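## Task

Pull the wooden spoon out of the jar holding five kitchen tools (wooden spoon, dark wooden spatula, black nylon turner, red nylon spoon, steel serving spoon) and set it lying flat on the cutting board. The midpoint of its length must be above the board, and it must touch neither the table, the jar nor any other tool. The remaining four tools must still be in the jar and the jar must be standing upright. Nothing may count on the robot holding it there at the end. Finish by releasing the spoon and moving the hands away.

## Robot and tools

ROBOT. Two arms, left_arm and right_arm, face each other across the table. left_arm's base is on the +y side. The names are not image sides. Each arm ends in the same five-finger right hand, so hand numbers and axes mean the same on both.

FRAMES. Results report poses in one scene frame. The origin is on the table top halfway between the arm bases, z = 0 is the table surface and +z is up. Positions are in metres, orientations are quaternions in w,x,y,z order, and velocities are in m/s and rad/s. Printed positions can be somewhat off, more so at long reach.

Each hand has a hand point 0.05 m in front of the palm, where index pad and thumb tip meet in a pinch. Its own axes: +z runs along the straightened fingers, +y points out of the palm, +x points across the palm away from the thumb. Straight fingers extend 0.06 to 0.07 m past the point. A wrist bracket on the little-finger side sits 0.03 m beyond the point along +y and 0.11 m across the palm, and it can collide with things.

THE 28-NUMBER ROW. Both motion tools take rows of 28 numbers, each in [-1, 1], even when one arm is idle. In order: left_arm dx, dy, dz, rx, ry, rz, then left_gripper little, ring, middle, index, thumb_bend, thumb_turn, force_limit, speed, then the same 14 for right_arm and right_gripper. dx..rz are an offset, not a pose. They are expressed in that hand point's own axes and measured from its pose in the latest result that showed it. Before any such result in the scene, and for the second and later calls in one reply, they are measured from where the hand is when the action begins. 1.0 equals 0.6 m of travel or 180 degrees. rx, ry, rz form a single rotation vector. All zeros pulls the hand back to that reference pose; it is not a hold.

Hand numbers are absolute targets. For the four fingers and thumb_bend, +1 is straight and -1 is fully curled. For thumb_turn, +1 puts the thumb beside the palm and -1 puts it in front of the palm. A pinch is roughly index -0.22, thumb_bend -0.75, thumb_turn -0.57. force_limit maps linearly from about 0 N at -1 to 10 N at +1 at the fingertip (15 N for the thumb motors) and only stops closing. speed maps from nearly stopped at -1 to full at +1, where a full travel takes 0.6 s. Use speed -0.9 or below for a gentle grip. A wrap grasp works for objects 0.035 to 0.08 m thick with the thumb turned in beforehand. There is no keep-as-is value: repeat the hand's last eight numbers. Before any row has been sent, use hand_measured plus hand_force_limit and hand_speed.

TOOLS.
execute_actions: actions is a list holding one item or nothing, plus optional pictures (true/false). Empty list: just return state (with pictures). {"rows": [...], "steps": n}: up to 15 rows and n up to 15 steps of 1/30 s. Each row is one step, and the last row repeats if steps exceed rows. Every row is an offset from the same reference pose, not from the previous row. {"steps": n} alone: wait up to 300 steps counted from the last result, including reply time. An action needs at least 3 steps; the final 3 run after the result is taken.
move: target is one 28-number row as above. speed is the top path speed in m/s, 0.002 to 0.5, default 0.25; rotation is capped at twice that in rad/s. stop_force (optional, 9 to 40 N) ends an arm's path when its wrist sensor feels that much extra push along the line to its target. Then the hand steps back slightly and holds. It is unreliable if the hand also rotates, and useless for lifting off something the hand is pressing. Paths are straight, last 0.5 to 10 s, and ignore obstacles and the other arm.
wait: seconds from 0 to 10.
zoom_image: camera (cam_high, cam_low, cam_left_wrist, cam_right_wrist) and region [x0, y0, x1, y1] in pixels, at most 504 by 504. cam_high and cam_low are 504x504, and the wrist cameras are 616x616.
show_instructions: shows the reference pages.
finished_scene: scene number 1 or 2.

LIMITS ON MOTION. Each step, the commanded pose is clipped to within 100 mm and 16 degrees of the measured pose. Motion trails commands by about 0.17 s. If the orientation cannot be met, position wins. Large moves may still be incomplete when a result arrives, so check the reported pose.

READING RESULTS. Each arm gets a pose and velocity line, Wrist force and Wrist torque in the end effector's axes (noise up to about 2.4 N, offsets up to about 4 N, saturating near 50 N), joint positions and noisy torques. pose unreachable or HELD means a clearance check altered or blocked the command. The move line gives the ending for each arm: done, off_target, moving, held, fault, or contact (stop_force triggered). limits=paced means the pose was clipped, and limits=held means some steps were blocked. hand_measured, hand_stopped_by (moving, target, force, stalled, fault) and hand_load_n list six motors in the row's order. Loads falling toward zero mean the grip was lost. Hand target shows where the controller is driving the hand point. MOTOR HOT appears from 70 °C, and at 85 °C the brakes lock the arm until it cools.

AVOID. A stiff arm faults when pressed past contact: joint limits are 138 N m for shoulder and elbow and 25.7 N m for the wrists, and any outside force of 150 N stops the arm for 10 s. Approach surfaces slowly. Never let the arms hit or press on each other, including fingers and brackets. Do not knock the jar over or push anything off the table. Do not drop or slam the spoon. Loose objects may occasionally get nudged.

Each tool is called after "Call:" by a JSON object that holds its "api" and its "payload".

Reference images:

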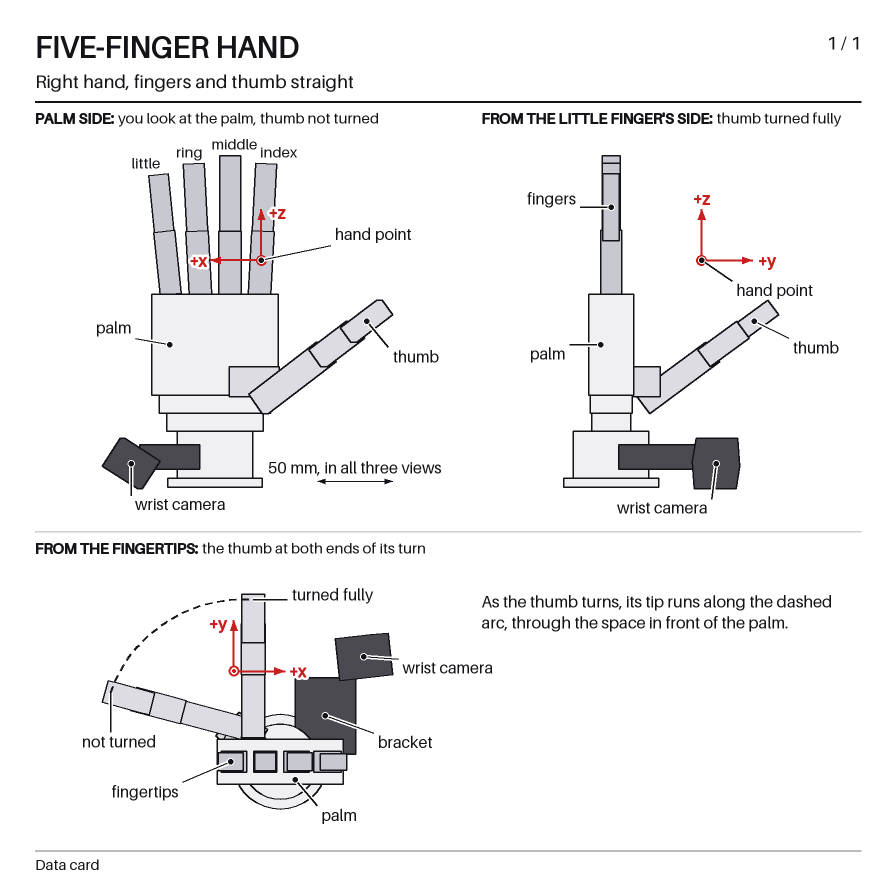

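## Session

Call:
{"api": "execute_actions", "payload": {"actions": []}}

Scene clock: 0.00 s of 5600.00 s.
left_arm: end_effector_position=(+0.2915, +0.4629, +0.4779) hand_measured=(+1.000, +1.000, +1.000, +1.000, +1.000, +1.000) hand_load_n=(+0.0, +0.0, +0.0, +0.0, +0.0, +0.0) hand_stopped_by=(target, target, target, target, target, target) hand_force_limit=0.00 hand_speed=-0.80 end_effector_quat_wxyz=(-0.017, +0.390, +0.921, +0.007) end_effector_velocity=(-0.000, -0.000, -0.000) end_effector_angular_velocity=(+0.000, +0.002, +0.000) | right_arm: end_effector_position=(+0.1703, -0.2667, +0.4699) hand_measured=(+1.000, +1.000, +1.000, +1.000, +1.000, +1.000) hand_load_n=(+0.0, +0.0, +0.0, +0.0, +0.0, +0.0) hand_stopped_by=(target, target, target, target, target, target) hand_force_limit=0.00 hand_speed=-0.80 end_effector_quat_wxyz=(-0.012, -0.303, +0.953, -0.014) end_effector_velocity=(-0.000, +0.000, +0.000) end_effector_angular_velocity=(+0.001, +0.000, -0.000)
Joint positions: left_arm=[ 0.535 -1.721  1.348  1.978  1.583 -1.899] | right_arm=[-1.203 -1.708  1.354  1.95   1.598 -1.855]
Joint velocities: left_arm=[-0.001  0.001 -0.     0.     0.002 -0.001] | right_arm=[-0.    -0.     0.    -0.    -0.001  0.   ]
Joint torques (N m, as the arm reports them, + toward a larger angle): no reading
Motor temperatures (°C, as the motors report them): left_arm=[31 30 30 39 35 42] | right_arm=[33 29 30 40 36 38]
Wrist force (N, on the end effector, along its own x y z axes, offset not removed): no reading
Wrist torque (N m, same axes, about the end effector's origin, offset not removed): no reading
Hand target (left_arm): +0.291, +0.463, +0.478; -0.017, +0.390, +0.921, +0.007
Hand target (right_arm): +0.170, -0.267, +0.470; -0.012, -0.303, +0.953, -0.014

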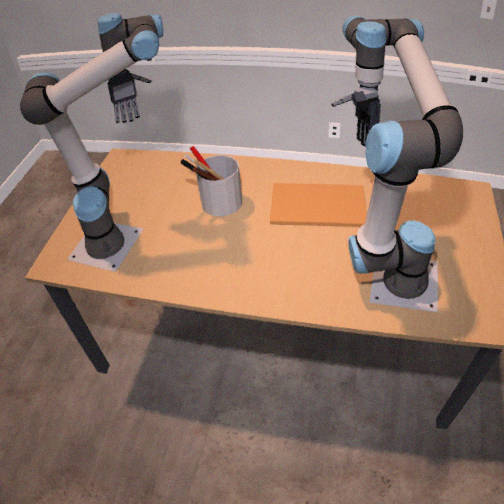

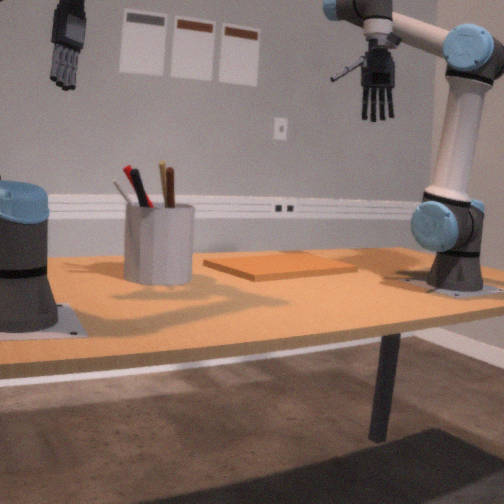

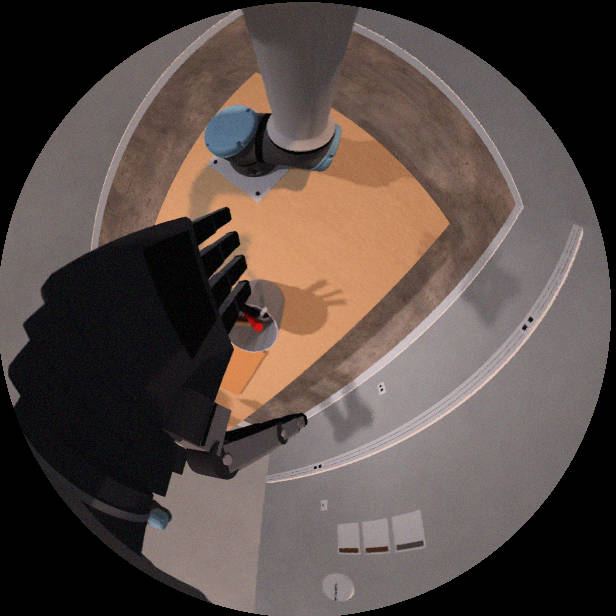

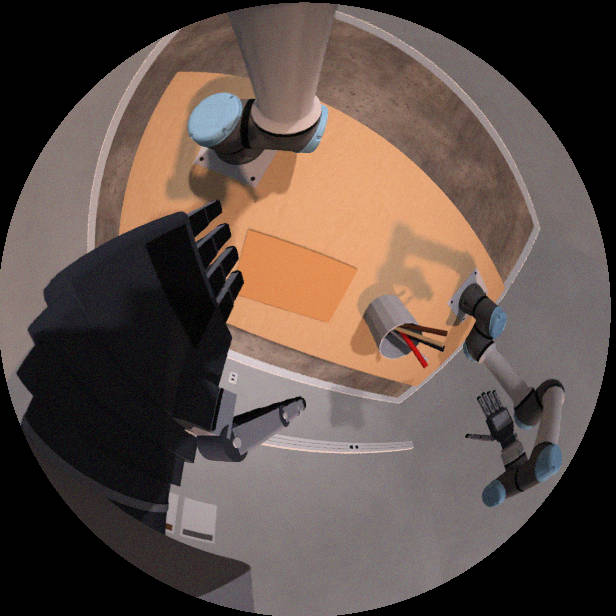

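Call:
{"api": "zoom_image", "payload": {"camera": "cam_low", "region": [80, 140, 240, 300]}}

Call:
{"api": "zoom_image", "payload": {"camera": "cam_high", "region": [150, 120, 290, 240]}}

Region (80, 140, 240, 300) of cam_low's 504x504 image, scaled by 3.150, with more detail than that image has.

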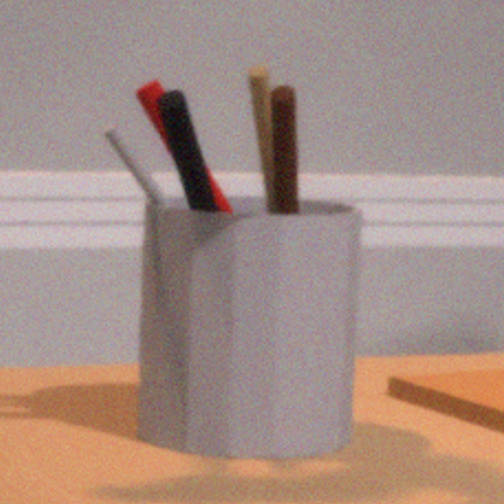

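Region (150, 120, 290, 240) of cam_high's 504x504 image, scaled by 3.600, with more detail than that image has; it fills the top 432 rows of this view, and the rest is white.

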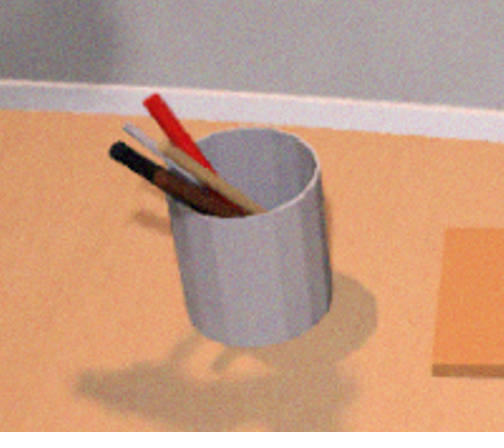

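Call:
{"api": "move", "payload": {"target": [-0.147,-0.353,0.13,0,0,0,1,1,1,1,1,1,0,-0.8,0,0,0,0,0,0,1,1,1,1,1,1,0,-0.8]}}

Scene clock: 1.97 s of 5600.00 s.
left_arm: end_effector_position=(+0.1990, +0.2543, +0.3969) hand_measured=(+1.000, +1.000, +1.000, +1.000, +1.000, +1.000) hand_load_n=(+0.0, +0.0, +0.0, +0.0, +0.0, +0.0) hand_stopped_by=(target, target, target, target, target, target) hand_force_limit=0.00 hand_speed=-0.80 end_effector_quat_wxyz=(-0.017, +0.390, +0.921, +0.006) end_effector_velocity=(-0.000, -0.003, -0.001) end_effector_angular_velocity=(+0.002, -0.002, +0.003) | right_arm: end_effector_position=(+0.1703, -0.2667, +0.4699) hand_measured=(+1.000, +1.000, +1.000, +1.000, +1.000, +1.000) hand_load_n=(+0.0, +0.0, +0.0, +0.0, +0.0, +0.0) hand_stopped_by=(target, target, target, target, target, target) hand_force_limit=0.00 hand_speed=-0.80 end_effector_quat_wxyz=(-0.012, -0.303, +0.953, -0.014) end_effector_velocity=(+0.000, -0.000, -0.000) end_effector_angular_velocity=(+0.000, +0.000, -0.001)
Joint positions: left_arm=[ 0.038 -1.478  1.324  1.748  1.599 -2.396] | right_arm=[-1.203 -1.708  1.354  1.95   1.598 -1.855]
Joint velocities: left_arm=[-0.001  0.007 -0.005 -0.001 -0.002 -0.004] | right_arm=[-0.001  0.    -0.     0.    -0.     0.001]
Joint torques (N m, as the arm reports them, + toward a larger angle): left_arm=[ -7.16 -10.63 -28.2   -0.62  -2.09  -2.57] | right_arm=[ -0.07 -11.17 -17.35   2.72   0.28   0.2 ]
Motor temperatures (°C, as the motors report them): left_arm=[31 30 30 39 35 42] | right_arm=[33 29 30 40 36 38]
Wrist force (N, on the end effector, along its own x y z axes, offset not removed): left_arm=[-0.3 -0.6 1.1] | right_arm=[0.5 3.2 2.4]
Wrist torque (N m, same axes, about the end effector's origin, offset not removed): left_arm=[-0.11 -0.28 0.07] | right_arm=[0.51 -0.35 -0.02]
Hand target (left_arm): +0.199, +0.254, +0.397; -0.017, +0.390, +0.921, +0.006
Hand target (right_arm): +0.170, -0.267, +0.470; -0.012, -0.303, +0.953, -0.014
Off the commanded pose (left_arm): 0.000 m, 0 deg.
Off the commanded pose (right_arm): 0.000 m, 0 deg.
Kept back: nothing.
move: done

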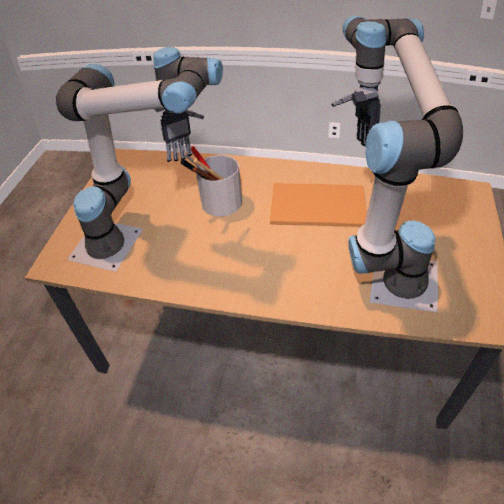

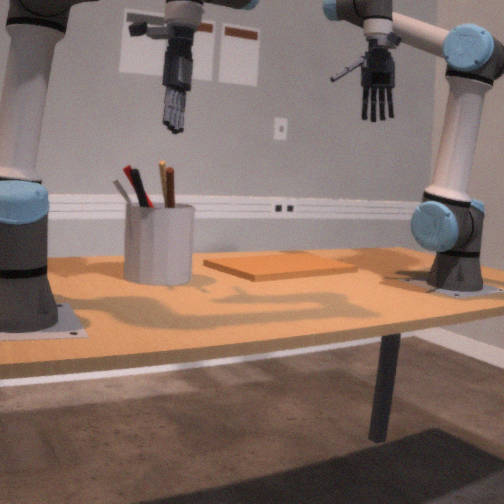

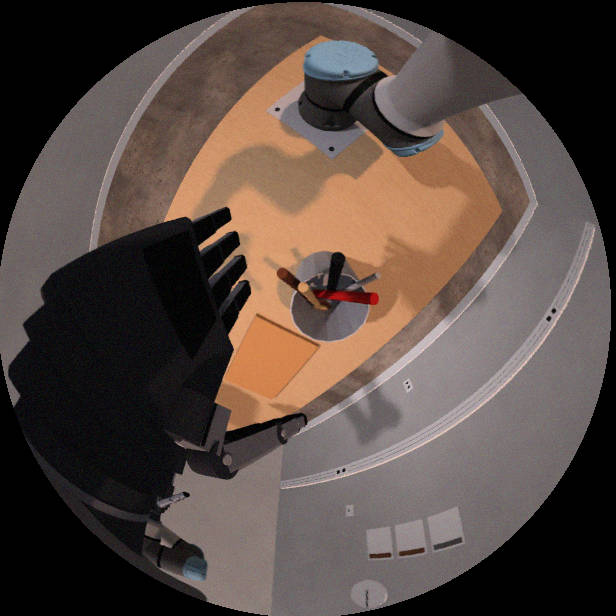

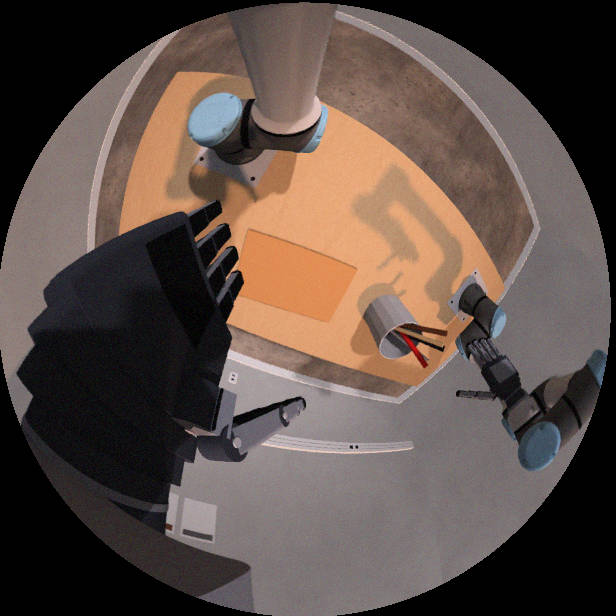

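Call:
{"api": "move", "payload": {"target": [0.21,0.117,0.067,0.564,0.226,-0.564,1,1,1,0.3,-0.3,-0.57,-0.2,0,0,0,0,0,0,0,1,1,1,1,1,1,0,-0.8]}}

Scene clock: 8.13 s of 5600.00 s.
left_arm: end_effector_position=(+0.1641, +0.3835, +0.3643) hand_measured=(+1.000, +1.000, +1.000, +0.300, -0.300, -0.570) hand_load_n=(+0.0, +0.0, +0.0, +0.0, +0.0, +0.0) hand_stopped_by=(target, target, target, target, target, target) hand_force_limit=-0.20 hand_speed=0.00 end_effector_quat_wxyz=(+0.481, +0.441, -0.610, +0.449) end_effector_velocity=(-0.001, -0.000, +0.000) end_effector_angular_velocity=(-0.000, -0.000, -0.002) | right_arm: end_effector_position=(+0.1703, -0.2667, +0.4699) hand_measured=(+1.000, +1.000, +1.000, +1.000, +1.000, +1.000) hand_load_n=(+0.0, +0.0, +0.0, +0.0, +0.0, +0.0) hand_stopped_by=(target, target, target, target, target, target) hand_force_limit=0.00 hand_speed=-0.80 end_effector_quat_wxyz=(-0.012, -0.303, +0.953, -0.014) end_effector_velocity=(-0.000, -0.000, +0.000) end_effector_angular_velocity=(-0.000, -0.000, -0.000)
Joint positions: left_arm=[ 1.288 -1.869  2.005  0.498  2.916 -3.966] | right_arm=[-1.203 -1.708  1.354  1.95   1.598 -1.855]
Joint velocities: left_arm=[-0.002 -0.001 -0.     0.001  0.     0.   ] | right_arm=[ 0.    -0.     0.     0.     0.     0.001]
Joint torques (N m, as the arm reports them, + toward a larger angle): left_arm=[ -7.45   6.74 -29.15   3.6    3.52   1.57] | right_arm=[  0.43 -10.94 -17.93   2.79  -0.06   0.17]
Motor temperatures (°C, as the motors report them): left_arm=[31 30 30 39 35 42] | right_arm=[33 29 30 40 36 38]
Wrist force (N, on the end effector, along its own x y z axes, offset not removed): left_arm=[-1.0 -0.2 0.0] | right_arm=[1.2 1.7 3.0]
Wrist torque (N m, same axes, about the end effector's origin, offset not removed): left_arm=[0.06 -0.09 0.02] | right_arm=[0.20 -0.44 0.15]
Hand target (left_arm): +0.164, +0.383, +0.364; -0.481, -0.441, +0.610, -0.449
Hand target (right_arm): +0.170, -0.267, +0.470; -0.012, -0.303, +0.953, -0.014
Off the commanded pose (left_arm): 0.012 m, 16 deg.
Off the commanded pose (right_arm): 0.000 m, 0 deg.
Kept back: nothing.
move: held (left_arm); limits=held; held on 15 of 166 steps (left_arm), including the last (left_arm)
pose unreachable (left arm): on one or more control steps of this call this arm could not follow its commanded pose, so it was not sent that pose on those steps. On the call's last step it was still not sent that pose. It may still have moved: this result reports where it is.
cause: the commanded pose would bring two parts of the arm too close to each other (joints 4 (wrist 1) to 6 (wrist 3) lie between them).

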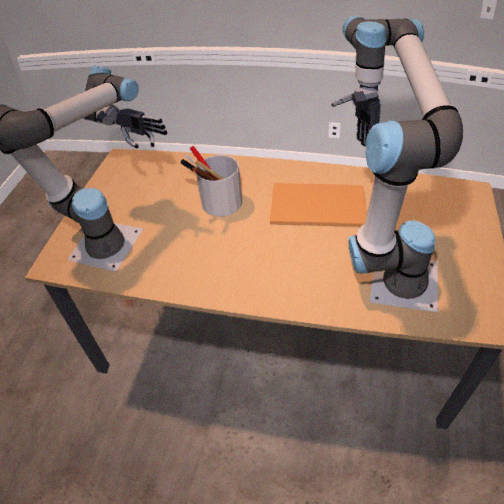

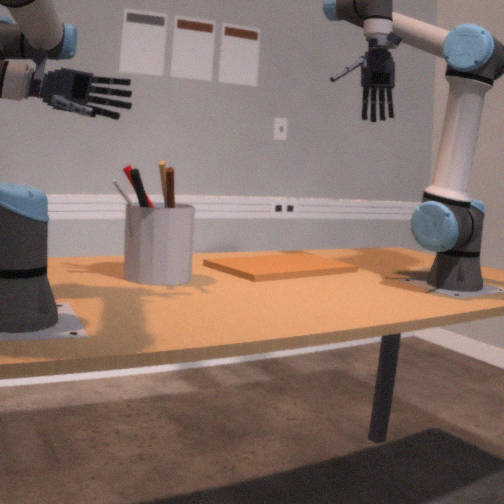

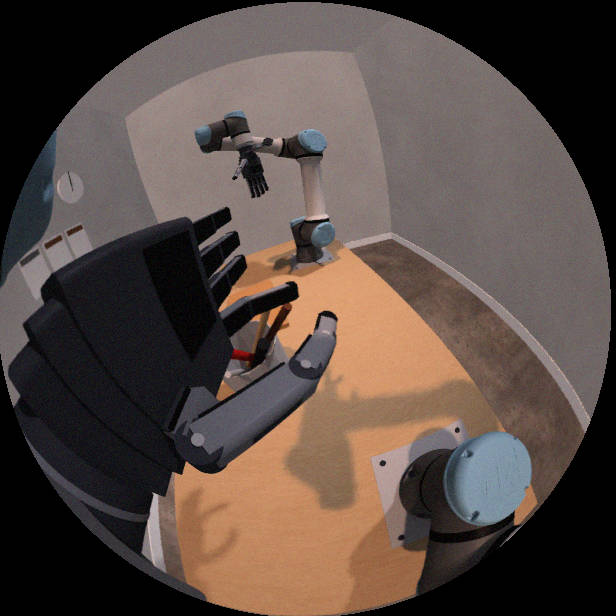

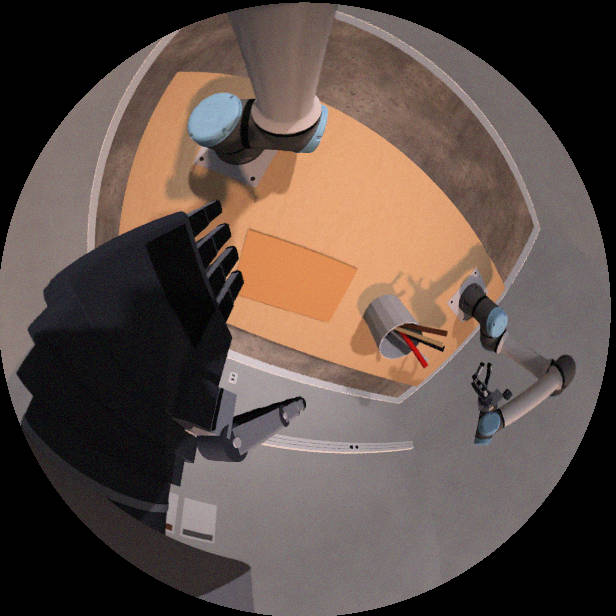

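Call:
{"api": "move", "payload": {"target": [0,0,0.22,0,0,0,1,1,1,0.3,-0.3,-0.57,-0.2,0,0,0,0,0,0,0,1,1,1,1,1,1,0,-0.8]}}

Scene clock: 12.10 s of 5600.00 s.
left_arm: end_effector_position=(+0.1390, +0.2554, +0.3474) hand_measured=(+1.000, +1.000, +1.000, +0.300, -0.300, -0.570) hand_load_n=(+0.0, +0.0, +0.0, +0.0, +0.0, +0.0) hand_stopped_by=(target, target, target, target, target, target) hand_force_limit=-0.20 hand_speed=0.00 end_effector_quat_wxyz=(+0.482, +0.441, -0.609, +0.449) end_effector_velocity=(-0.001, -0.003, -0.001) end_effector_angular_velocity=(-0.004, -0.001, +0.010) | right_arm: end_effector_position=(+0.1703, -0.2667, +0.4699) hand_measured=(+1.000, +1.000, +1.000, +1.000, +1.000, +1.000) hand_load_n=(+0.0, +0.0, +0.0, +0.0, +0.0, +0.0) hand_stopped_by=(target, target, target, target, target, target) hand_force_limit=0.00 hand_speed=-0.80 end_effector_quat_wxyz=(-0.012, -0.303, +0.953, -0.014) end_effector_velocity=(-0.000, +0.000, -0.000) end_effector_angular_velocity=(+0.000, +0.000, +0.001)
Joint positions: left_arm=[ 0.688 -2.026  2.098  0.114  2.351 -4.457] | right_arm=[-1.203 -1.708  1.354  1.95   1.598 -1.855]
Joint velocities: left_arm=[-0.017 -0.01   0.008 -0.008 -0.026 -0.009] | right_arm=[ 0.  0.  0.  0. -0. -0.]
Joint torques (N m, as the arm reports them, + toward a larger angle): left_arm=[ -7.16 -13.67 -17.28  -3.26  -2.05  -1.92] | right_arm=[  0.65 -10.19 -18.26   2.89   0.23   0.21]
Motor temperatures (°C, as the motors report them): left_arm=[31 30 30 39 35 42] | right_arm=[33 29 30 40 36 38]
Wrist force (N, on the end effector, along its own x y z axes, offset not removed): left_arm=[0.5 -2.9 1.2] | right_arm=[1.1 2.6 2.5]
Wrist torque (N m, same axes, about the end effector's origin, offset not removed): left_arm=[-0.42 -0.41 0.04] | right_arm=[0.37 -0.46 0.17]
Hand target (left_arm): +0.139, +0.255, +0.347; -0.482, -0.441, +0.609, -0.450
Hand target (right_arm): +0.170, -0.267, +0.470; -0.012, -0.303, +0.953, -0.014
Off the commanded pose (left_arm): 0.001 m, 0 deg.
Off the commanded pose (right_arm): 0.000 m, 0 deg.
Kept back: nothing.
move: done; limits=paced

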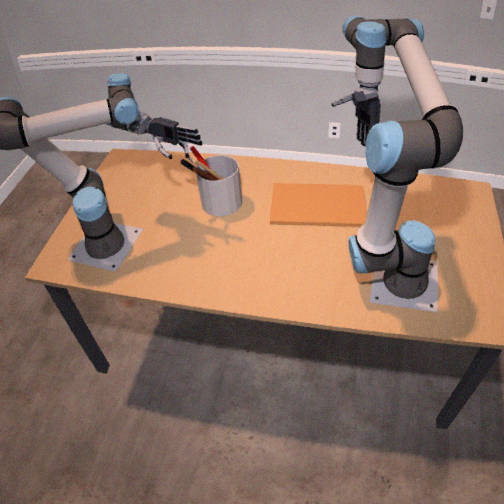

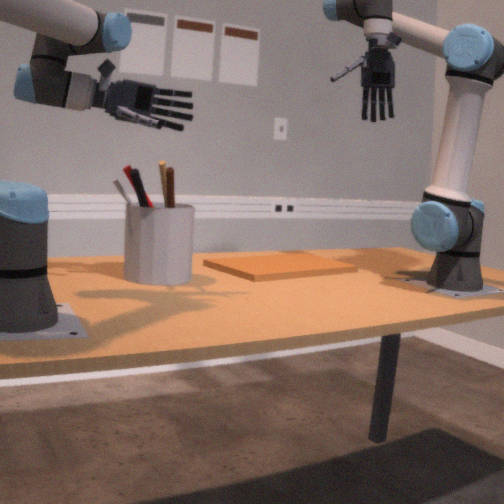

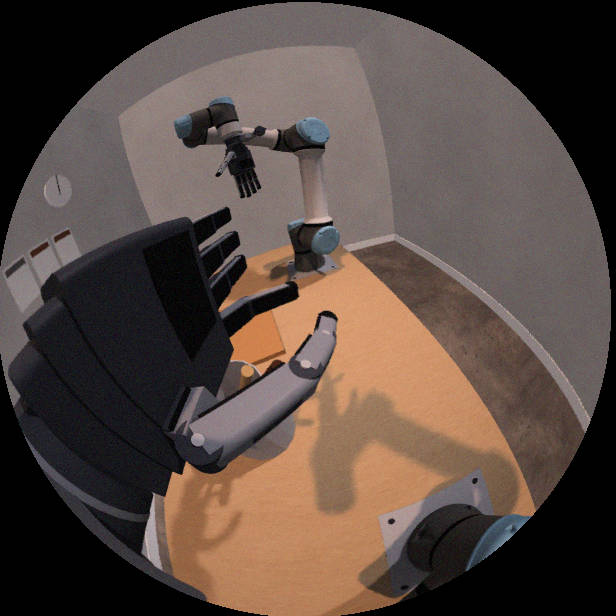

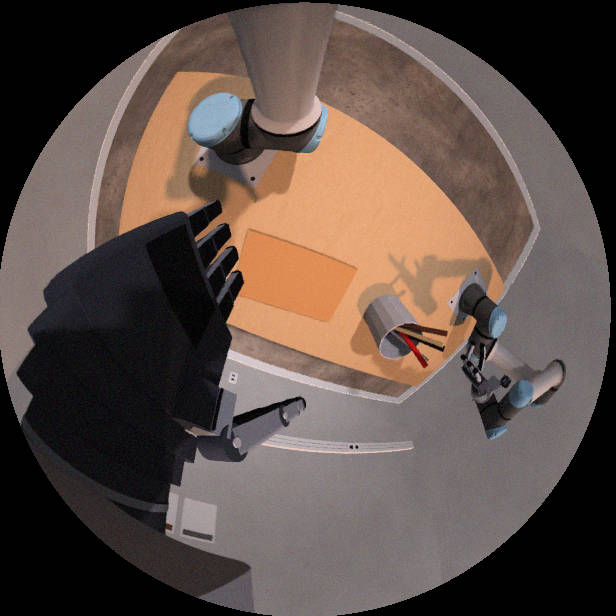

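Call:
{"api": "move", "payload": {"target": [-0.1,0,0,0,0,0,1,1,1,0.3,-0.3,-0.57,-0.2,0,0,0,0,0,0,0,1,1,1,1,1,1,0,-0.8], "speed": 0.1}}

Call:
{"api": "zoom_image", "payload": {"camera": "cam_low", "region": [60, 80, 260, 240]}}

Call:
{"api": "zoom_image", "payload": {"camera": "cam_high", "region": [120, 90, 280, 220]}}

Scene clock: 13.50 s of 5600.00 s.
left_arm: end_effector_position=(+0.1477, +0.2616, +0.2887) hand_measured=(+1.000, +1.000, +1.000, +0.300, -0.300, -0.570) hand_load_n=(+0.0, +0.0, +0.0, +0.0, +0.0, +0.0) hand_stopped_by=(target, target, target, target, target, target) hand_force_limit=-0.20 hand_speed=0.00 end_effector_quat_wxyz=(+0.482, +0.441, -0.610, +0.449) end_effector_velocity=(+0.000, -0.001, -0.002) end_effector_angular_velocity=(-0.003, +0.000, -0.003) | right_arm: end_effector_position=(+0.1703, -0.2667, +0.4699) hand_measured=(+1.000, +1.000, +1.000, +1.000, +1.000, +1.000) hand_load_n=(+0.0, +0.0, +0.0, +0.0, +0.0, +0.0) hand_stopped_by=(target, target, target, target, target, target) hand_force_limit=0.00 hand_speed=-0.80 end_effector_quat_wxyz=(-0.012, -0.303, +0.953, -0.014) end_effector_velocity=(-0.000, -0.000, -0.000) end_effector_angular_velocity=(-0.001, -0.000, +0.002)
Joint positions: left_arm=[ 0.744 -1.976  2.223 -0.05   2.406 -4.441] | right_arm=[-1.203 -1.708  1.354  1.95   1.598 -1.855]
Joint velocities: left_arm=[ 0.001  0.005  0.005 -0.013  0.004 -0.001] | right_arm=[ 0.001 -0.     0.    -0.     0.001 -0.001]
Joint torques (N m, as the arm reports them, + toward a larger angle): left_arm=[  8.11   9.83 -14.42  -3.17   2.69  -2.44] | right_arm=[ -0.23 -10.83 -18.53   2.86   0.09   0.12]
Motor temperatures (°C, as the motors report them): left_arm=[31 30 30 39 35 42] | right_arm=[33 29 30 40 36 38]
Wrist force (N, on the end effector, along its own x y z axes, offset not removed): left_arm=[0.3 -1.2 0.8] | right_arm=[0.1 1.6 0.9]
Wrist torque (N m, same axes, about the end effector's origin, offset not removed): left_arm=[-0.17 -0.29 0.05] | right_arm=[0.34 -0.24 0.00]
Hand target (left_arm): +0.148, +0.262, +0.288; -0.482, -0.441, +0.610, -0.449
Hand target (right_arm): +0.170, -0.267, +0.470; -0.012, -0.303, +0.953, -0.014
Off the commanded pose (left_arm): 0.000 m, 0 deg.
Off the commanded pose (right_arm): 0.000 m, 0 deg.
Kept back: nothing.
move: done

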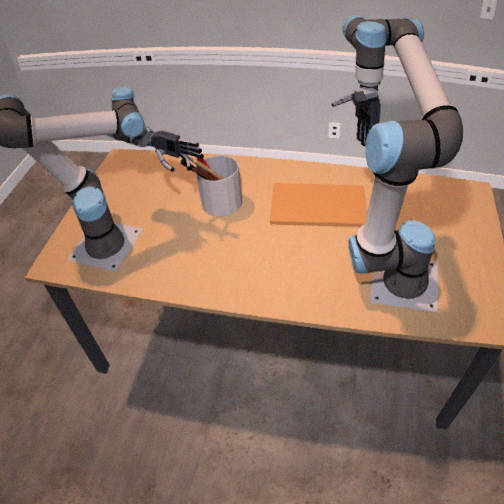

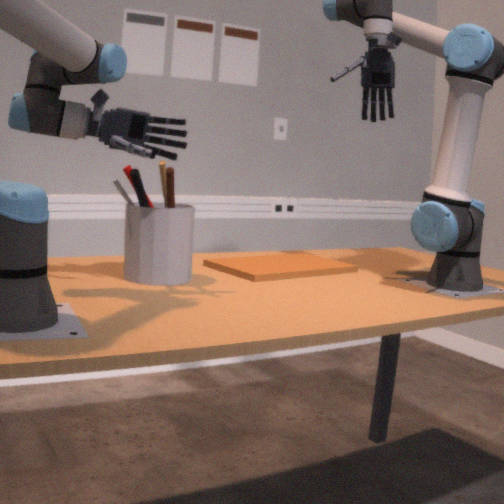

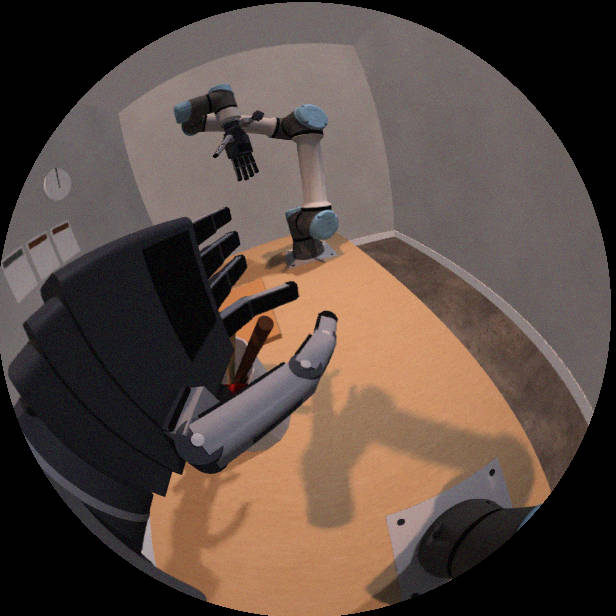

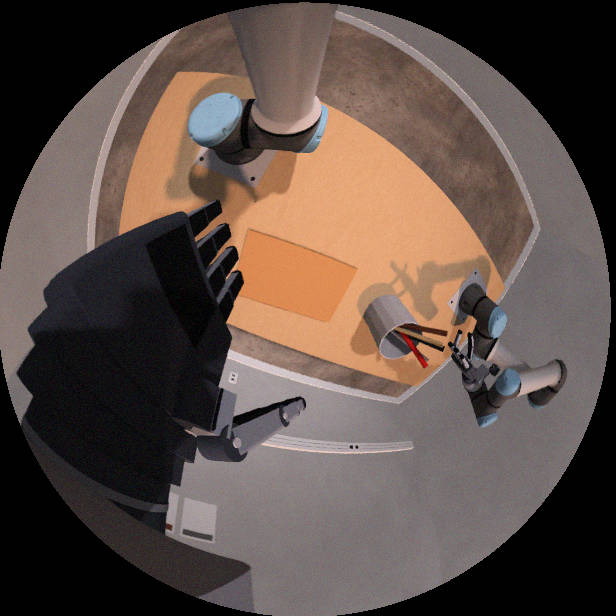

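Region (60, 80, 260, 240) of cam_low's 504x504 image, scaled by 2.520, with more detail than that image has; it fills the top 403 rows of this view, and the rest is white.

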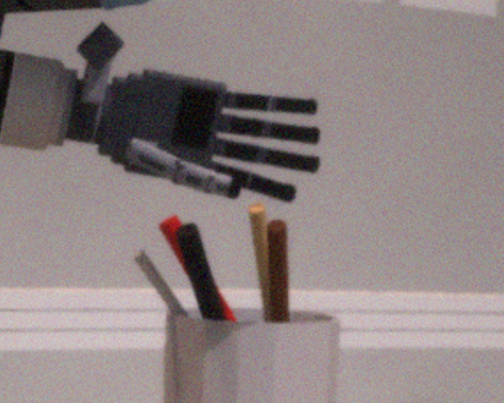

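Region (120, 90, 280, 220) of cam_high's 504x504 image, scaled by 3.150, with more detail than that image has; it fills the top 410 rows of this view, and the rest is white.

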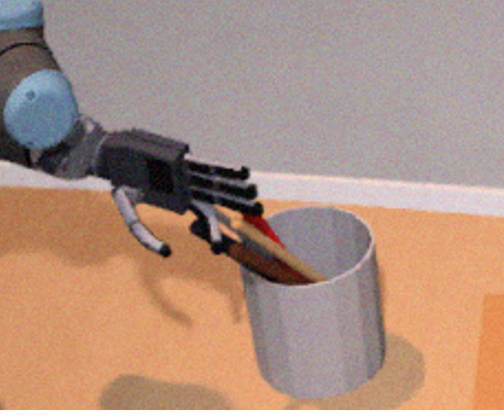

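Call:
{"api": "move", "payload": {"target": [-0.045,-0.04,0,0,0,0,1,1,1,0.2,-0.45,-0.57,-0.2,0,0,0,0,0,0,0,1,1,1,1,1,1,0,-0.8], "speed": 0.06}}

Call:
{"api": "zoom_image", "payload": {"camera": "cam_left_wrist", "region": [150, 230, 400, 480]}}

Call:
{"api": "zoom_image", "payload": {"camera": "cam_low", "region": [60, 80, 260, 240]}}

Scene clock: 14.83 s of 5600.00 s.
left_arm: end_effector_position=(+0.1746, +0.2595, +0.2652) hand_measured=(+1.000, +1.000, +1.000, +0.200, -0.450, -0.570) hand_load_n=(+0.0, +0.0, +0.0, +0.0, +0.0, +0.0) hand_stopped_by=(target, target, target, target, target, target) hand_force_limit=-0.20 hand_speed=0.00 end_effector_quat_wxyz=(+0.482, +0.441, -0.610, +0.449) end_effector_velocity=(+0.002, -0.000, -0.002) end_effector_angular_velocity=(-0.001, -0.000, -0.002) | right_arm: end_effector_position=(+0.1703, -0.2667, +0.4699) hand_measured=(+1.000, +1.000, +1.000, +1.000, +1.000, +1.000) hand_load_n=(+0.0, +0.0, +0.0, +0.0, +0.0, +0.0) hand_stopped_by=(target, target, target, target, target, target) hand_force_limit=0.00 hand_speed=-0.80 end_effector_quat_wxyz=(-0.012, -0.303, +0.953, -0.014) end_effector_velocity=(-0.000, +0.000, -0.000) end_effector_angular_velocity=(+0.000, +0.000, +0.001)
Joint positions: left_arm=[ 0.836 -1.86   2.216 -0.135  2.496 -4.41 ] | right_arm=[-1.203 -1.708  1.354  1.95   1.598 -1.855]
Joint velocities: left_arm=[ 0.007  0.01  -0.002 -0.007  0.009  0.002] | right_arm=[ 0.001  0.     0.     0.    -0.    -0.001]
Joint torques (N m, as the arm reports them, + toward a larger angle): left_arm=[  7.85   3.67 -30.1   -3.19   2.99   2.35] | right_arm=[  0.44 -10.74 -17.72   2.75   0.01   0.18]
Motor temperatures (°C, as the motors report them): left_arm=[31 30 30 39 35 42] | right_arm=[33 29 30 40 36 38]
Wrist force (N, on the end effector, along its own x y z axes, offset not removed): left_arm=[-0.8 0.0 1.3] | right_arm=[1.2 1.7 -0.4]
Wrist torque (N m, same axes, about the end effector's origin, offset not removed): left_arm=[-0.04 -0.15 -0.05] | right_arm=[0.42 -0.37 0.18]
Hand target (left_arm): +0.175, +0.259, +0.265; -0.482, -0.441, +0.610, -0.449
Hand target (right_arm): +0.170, -0.267, +0.470; -0.012, -0.303, +0.953, -0.014
Off the commanded pose (left_arm): 0.000 m, 0 deg.
Off the commanded pose (right_arm): 0.000 m, 0 deg.
Kept back: nothing.
move: done

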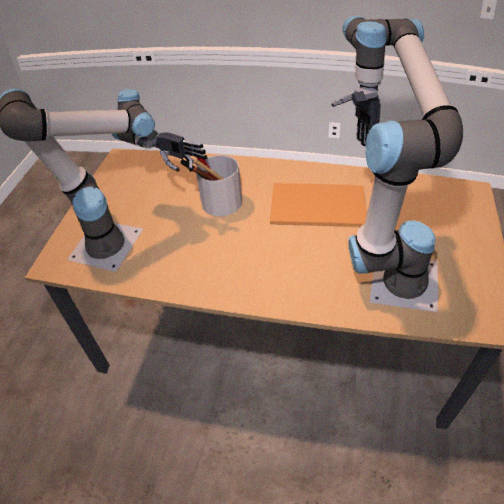

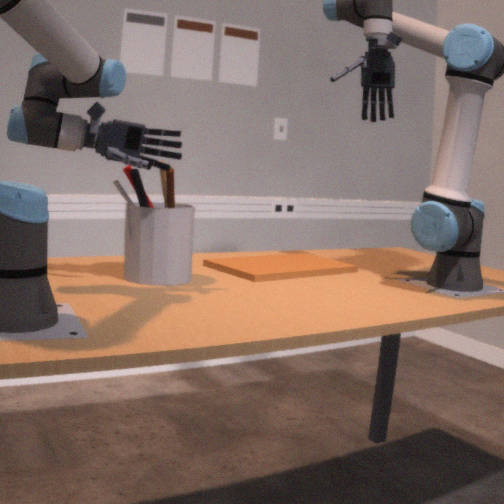

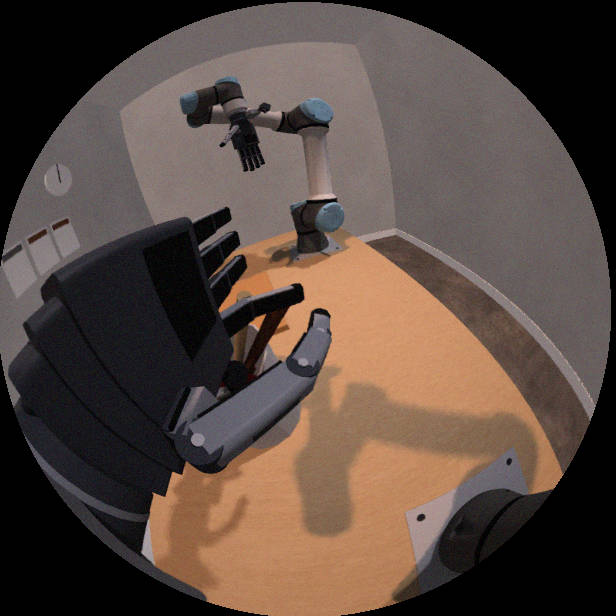

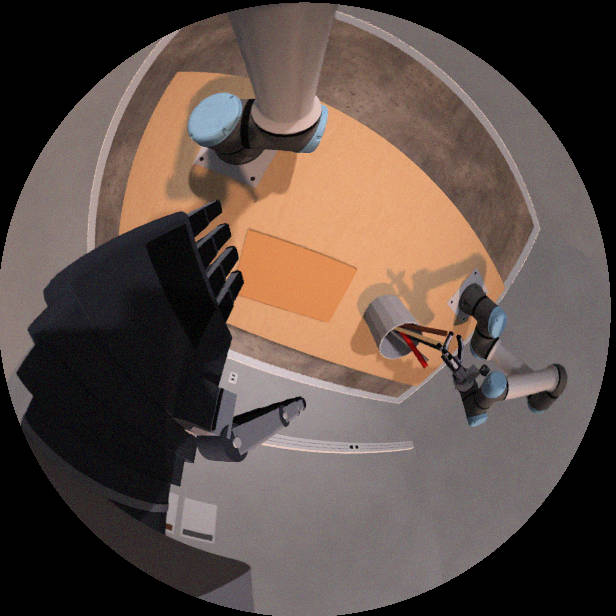

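Region (150, 230, 400, 480) of cam_left_wrist's 616x616 image, scaled by 2.016, with more detail than that image has.

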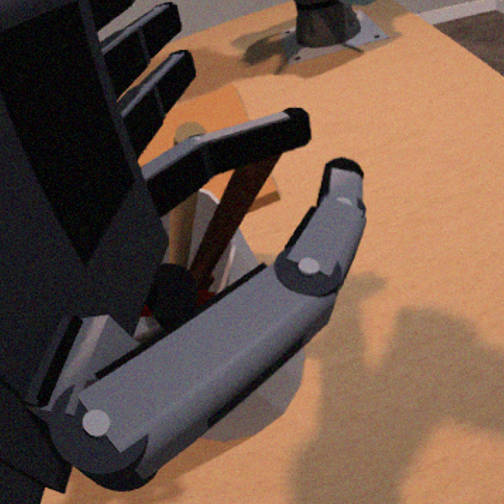

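Region (60, 80, 260, 240) of cam_low's 504x504 image, scaled by 2.520, with more detail than that image has; it fills the top 403 rows of this view, and the rest is white.

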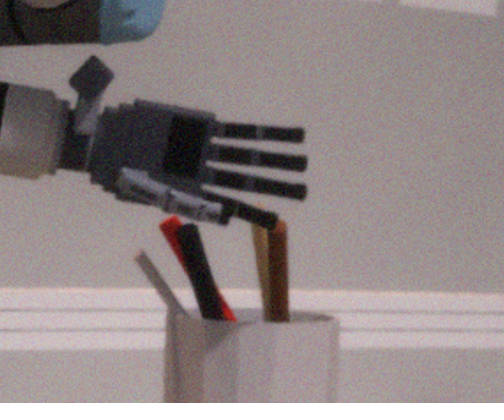

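Call:
{"api": "move", "payload": {"target": [0.03,-0.03,0.05,0,0,0,1,1,1,0.2,-0.45,-0.57,-0.2,0,0,0,0,0,0,0,1,1,1,1,1,1,0,-0.8], "speed": 0.06}}

Call:
{"api": "zoom_image", "payload": {"camera": "cam_left_wrist", "region": [150, 230, 400, 480]}}

Call:
{"api": "zoom_image", "payload": {"camera": "cam_low", "region": [60, 80, 260, 240]}}

Scene clock: 16.20 s of 5600.00 s.
left_arm: end_effector_position=(+0.1836, +0.2250, +0.2810) hand_measured=(+1.000, +1.000, +1.000, +0.200, -0.450, -0.570) hand_load_n=(+0.0, +0.0, +0.0, +0.0, +0.0, +0.0) hand_stopped_by=(target, target, target, target, target, target) hand_force_limit=-0.20 hand_speed=0.00 end_effector_quat_wxyz=(+0.482, +0.441, -0.610, +0.449) end_effector_velocity=(+0.001, -0.003, +0.001) end_effector_angular_velocity=(+0.000, -0.000, -0.000) | right_arm: end_effector_position=(+0.1703, -0.2667, +0.4699) hand_measured=(+1.000, +1.000, +1.000, +1.000, +1.000, +1.000) hand_load_n=(+0.0, +0.0, +0.0, +0.0, +0.0, +0.0) hand_stopped_by=(target, target, target, target, target, target) hand_force_limit=0.00 hand_speed=-0.80 end_effector_quat_wxyz=(-0.012, -0.303, +0.953, -0.014) end_effector_velocity=(+0.000, -0.000, +0.000) end_effector_angular_velocity=(-0.001, -0.001, -0.001)
Joint positions: left_arm=[ 0.77  -1.818  2.143 -0.122  2.431 -4.433] | right_arm=[-1.203 -1.708  1.354  1.95   1.598 -1.855]
Joint velocities: left_arm=[-0.004  0.004 -0.006  0.002 -0.004 -0.001] | right_arm=[-0.    -0.    -0.     0.     0.001  0.001]
Joint torques (N m, as the arm reports them, + toward a larger angle): left_arm=[ -5.58   2.5  -30.47   2.01  -1.97  -2.22] | right_arm=[ -0.35 -10.74 -18.33   2.66   0.15   0.05]
Motor temperatures (°C, as the motors report them): left_arm=[31 30 30 39 35 42] | right_arm=[33 29 30 40 36 38]
Wrist force (N, on the end effector, along its own x y z axes, offset not removed): left_arm=[0.5 -0.9 1.0] | right_arm=[0.3 1.3 2.3]
Wrist torque (N m, same axes, about the end effector's origin, offset not removed): left_arm=[-0.13 -0.35 0.11] | right_arm=[0.14 -0.23 0.08]
Hand target (left_arm): +0.184, +0.225, +0.281; -0.482, -0.441, +0.610, -0.449
Hand target (right_arm): +0.170, -0.267, +0.470; -0.012, -0.303, +0.953, -0.014
Off the commanded pose (left_arm): 0.000 m, 0 deg.
Off the commanded pose (right_arm): 0.000 m, 0 deg.
Kept back: nothing.
move: done

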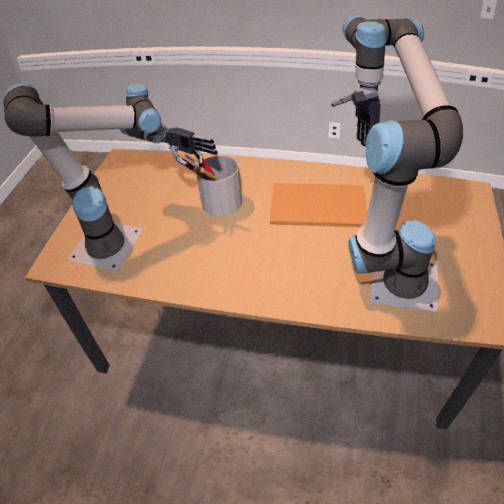

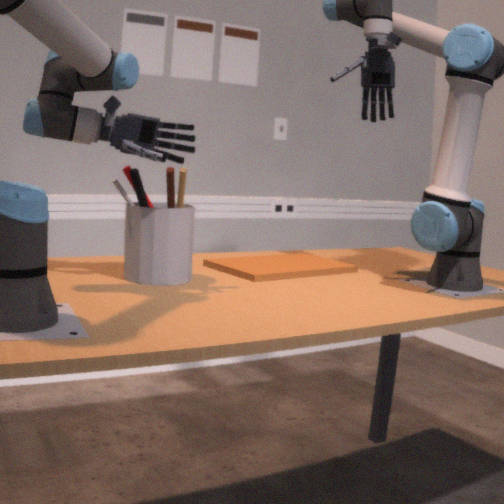

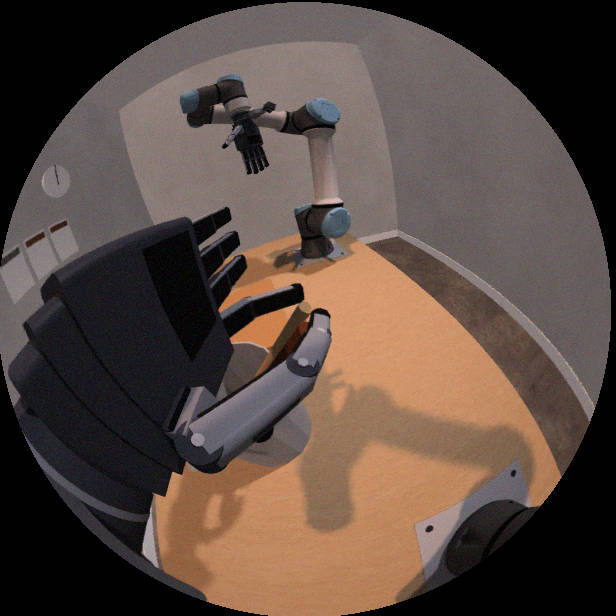

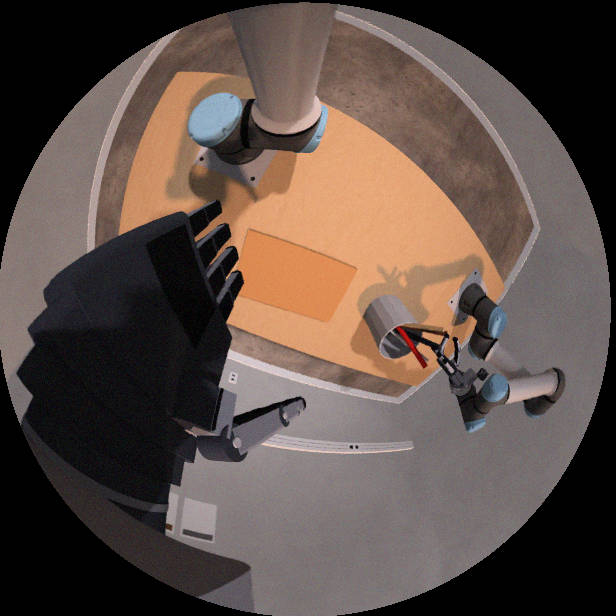

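Region (150, 230, 400, 480) of cam_left_wrist's 616x616 image, scaled by 2.016, with more detail than that image has.

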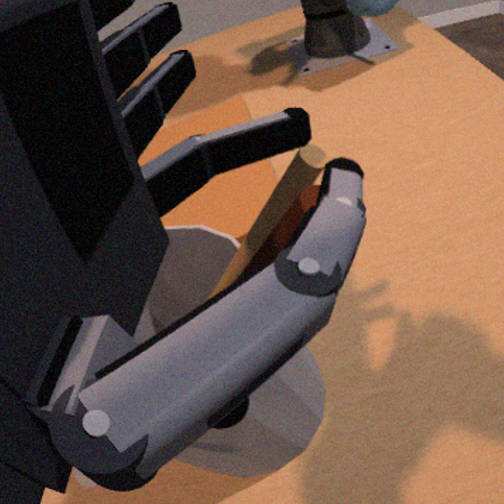

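Region (60, 80, 260, 240) of cam_low's 504x504 image, scaled by 2.520, with more detail than that image has; it fills the top 403 rows of this view, and the rest is white.

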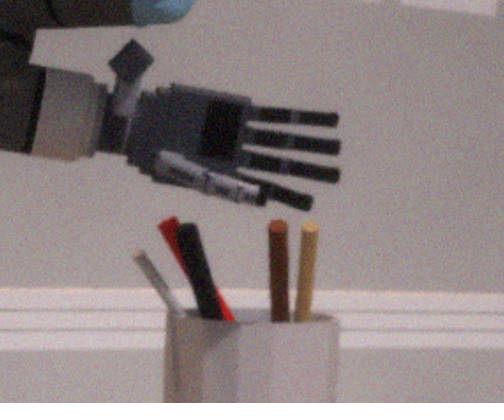

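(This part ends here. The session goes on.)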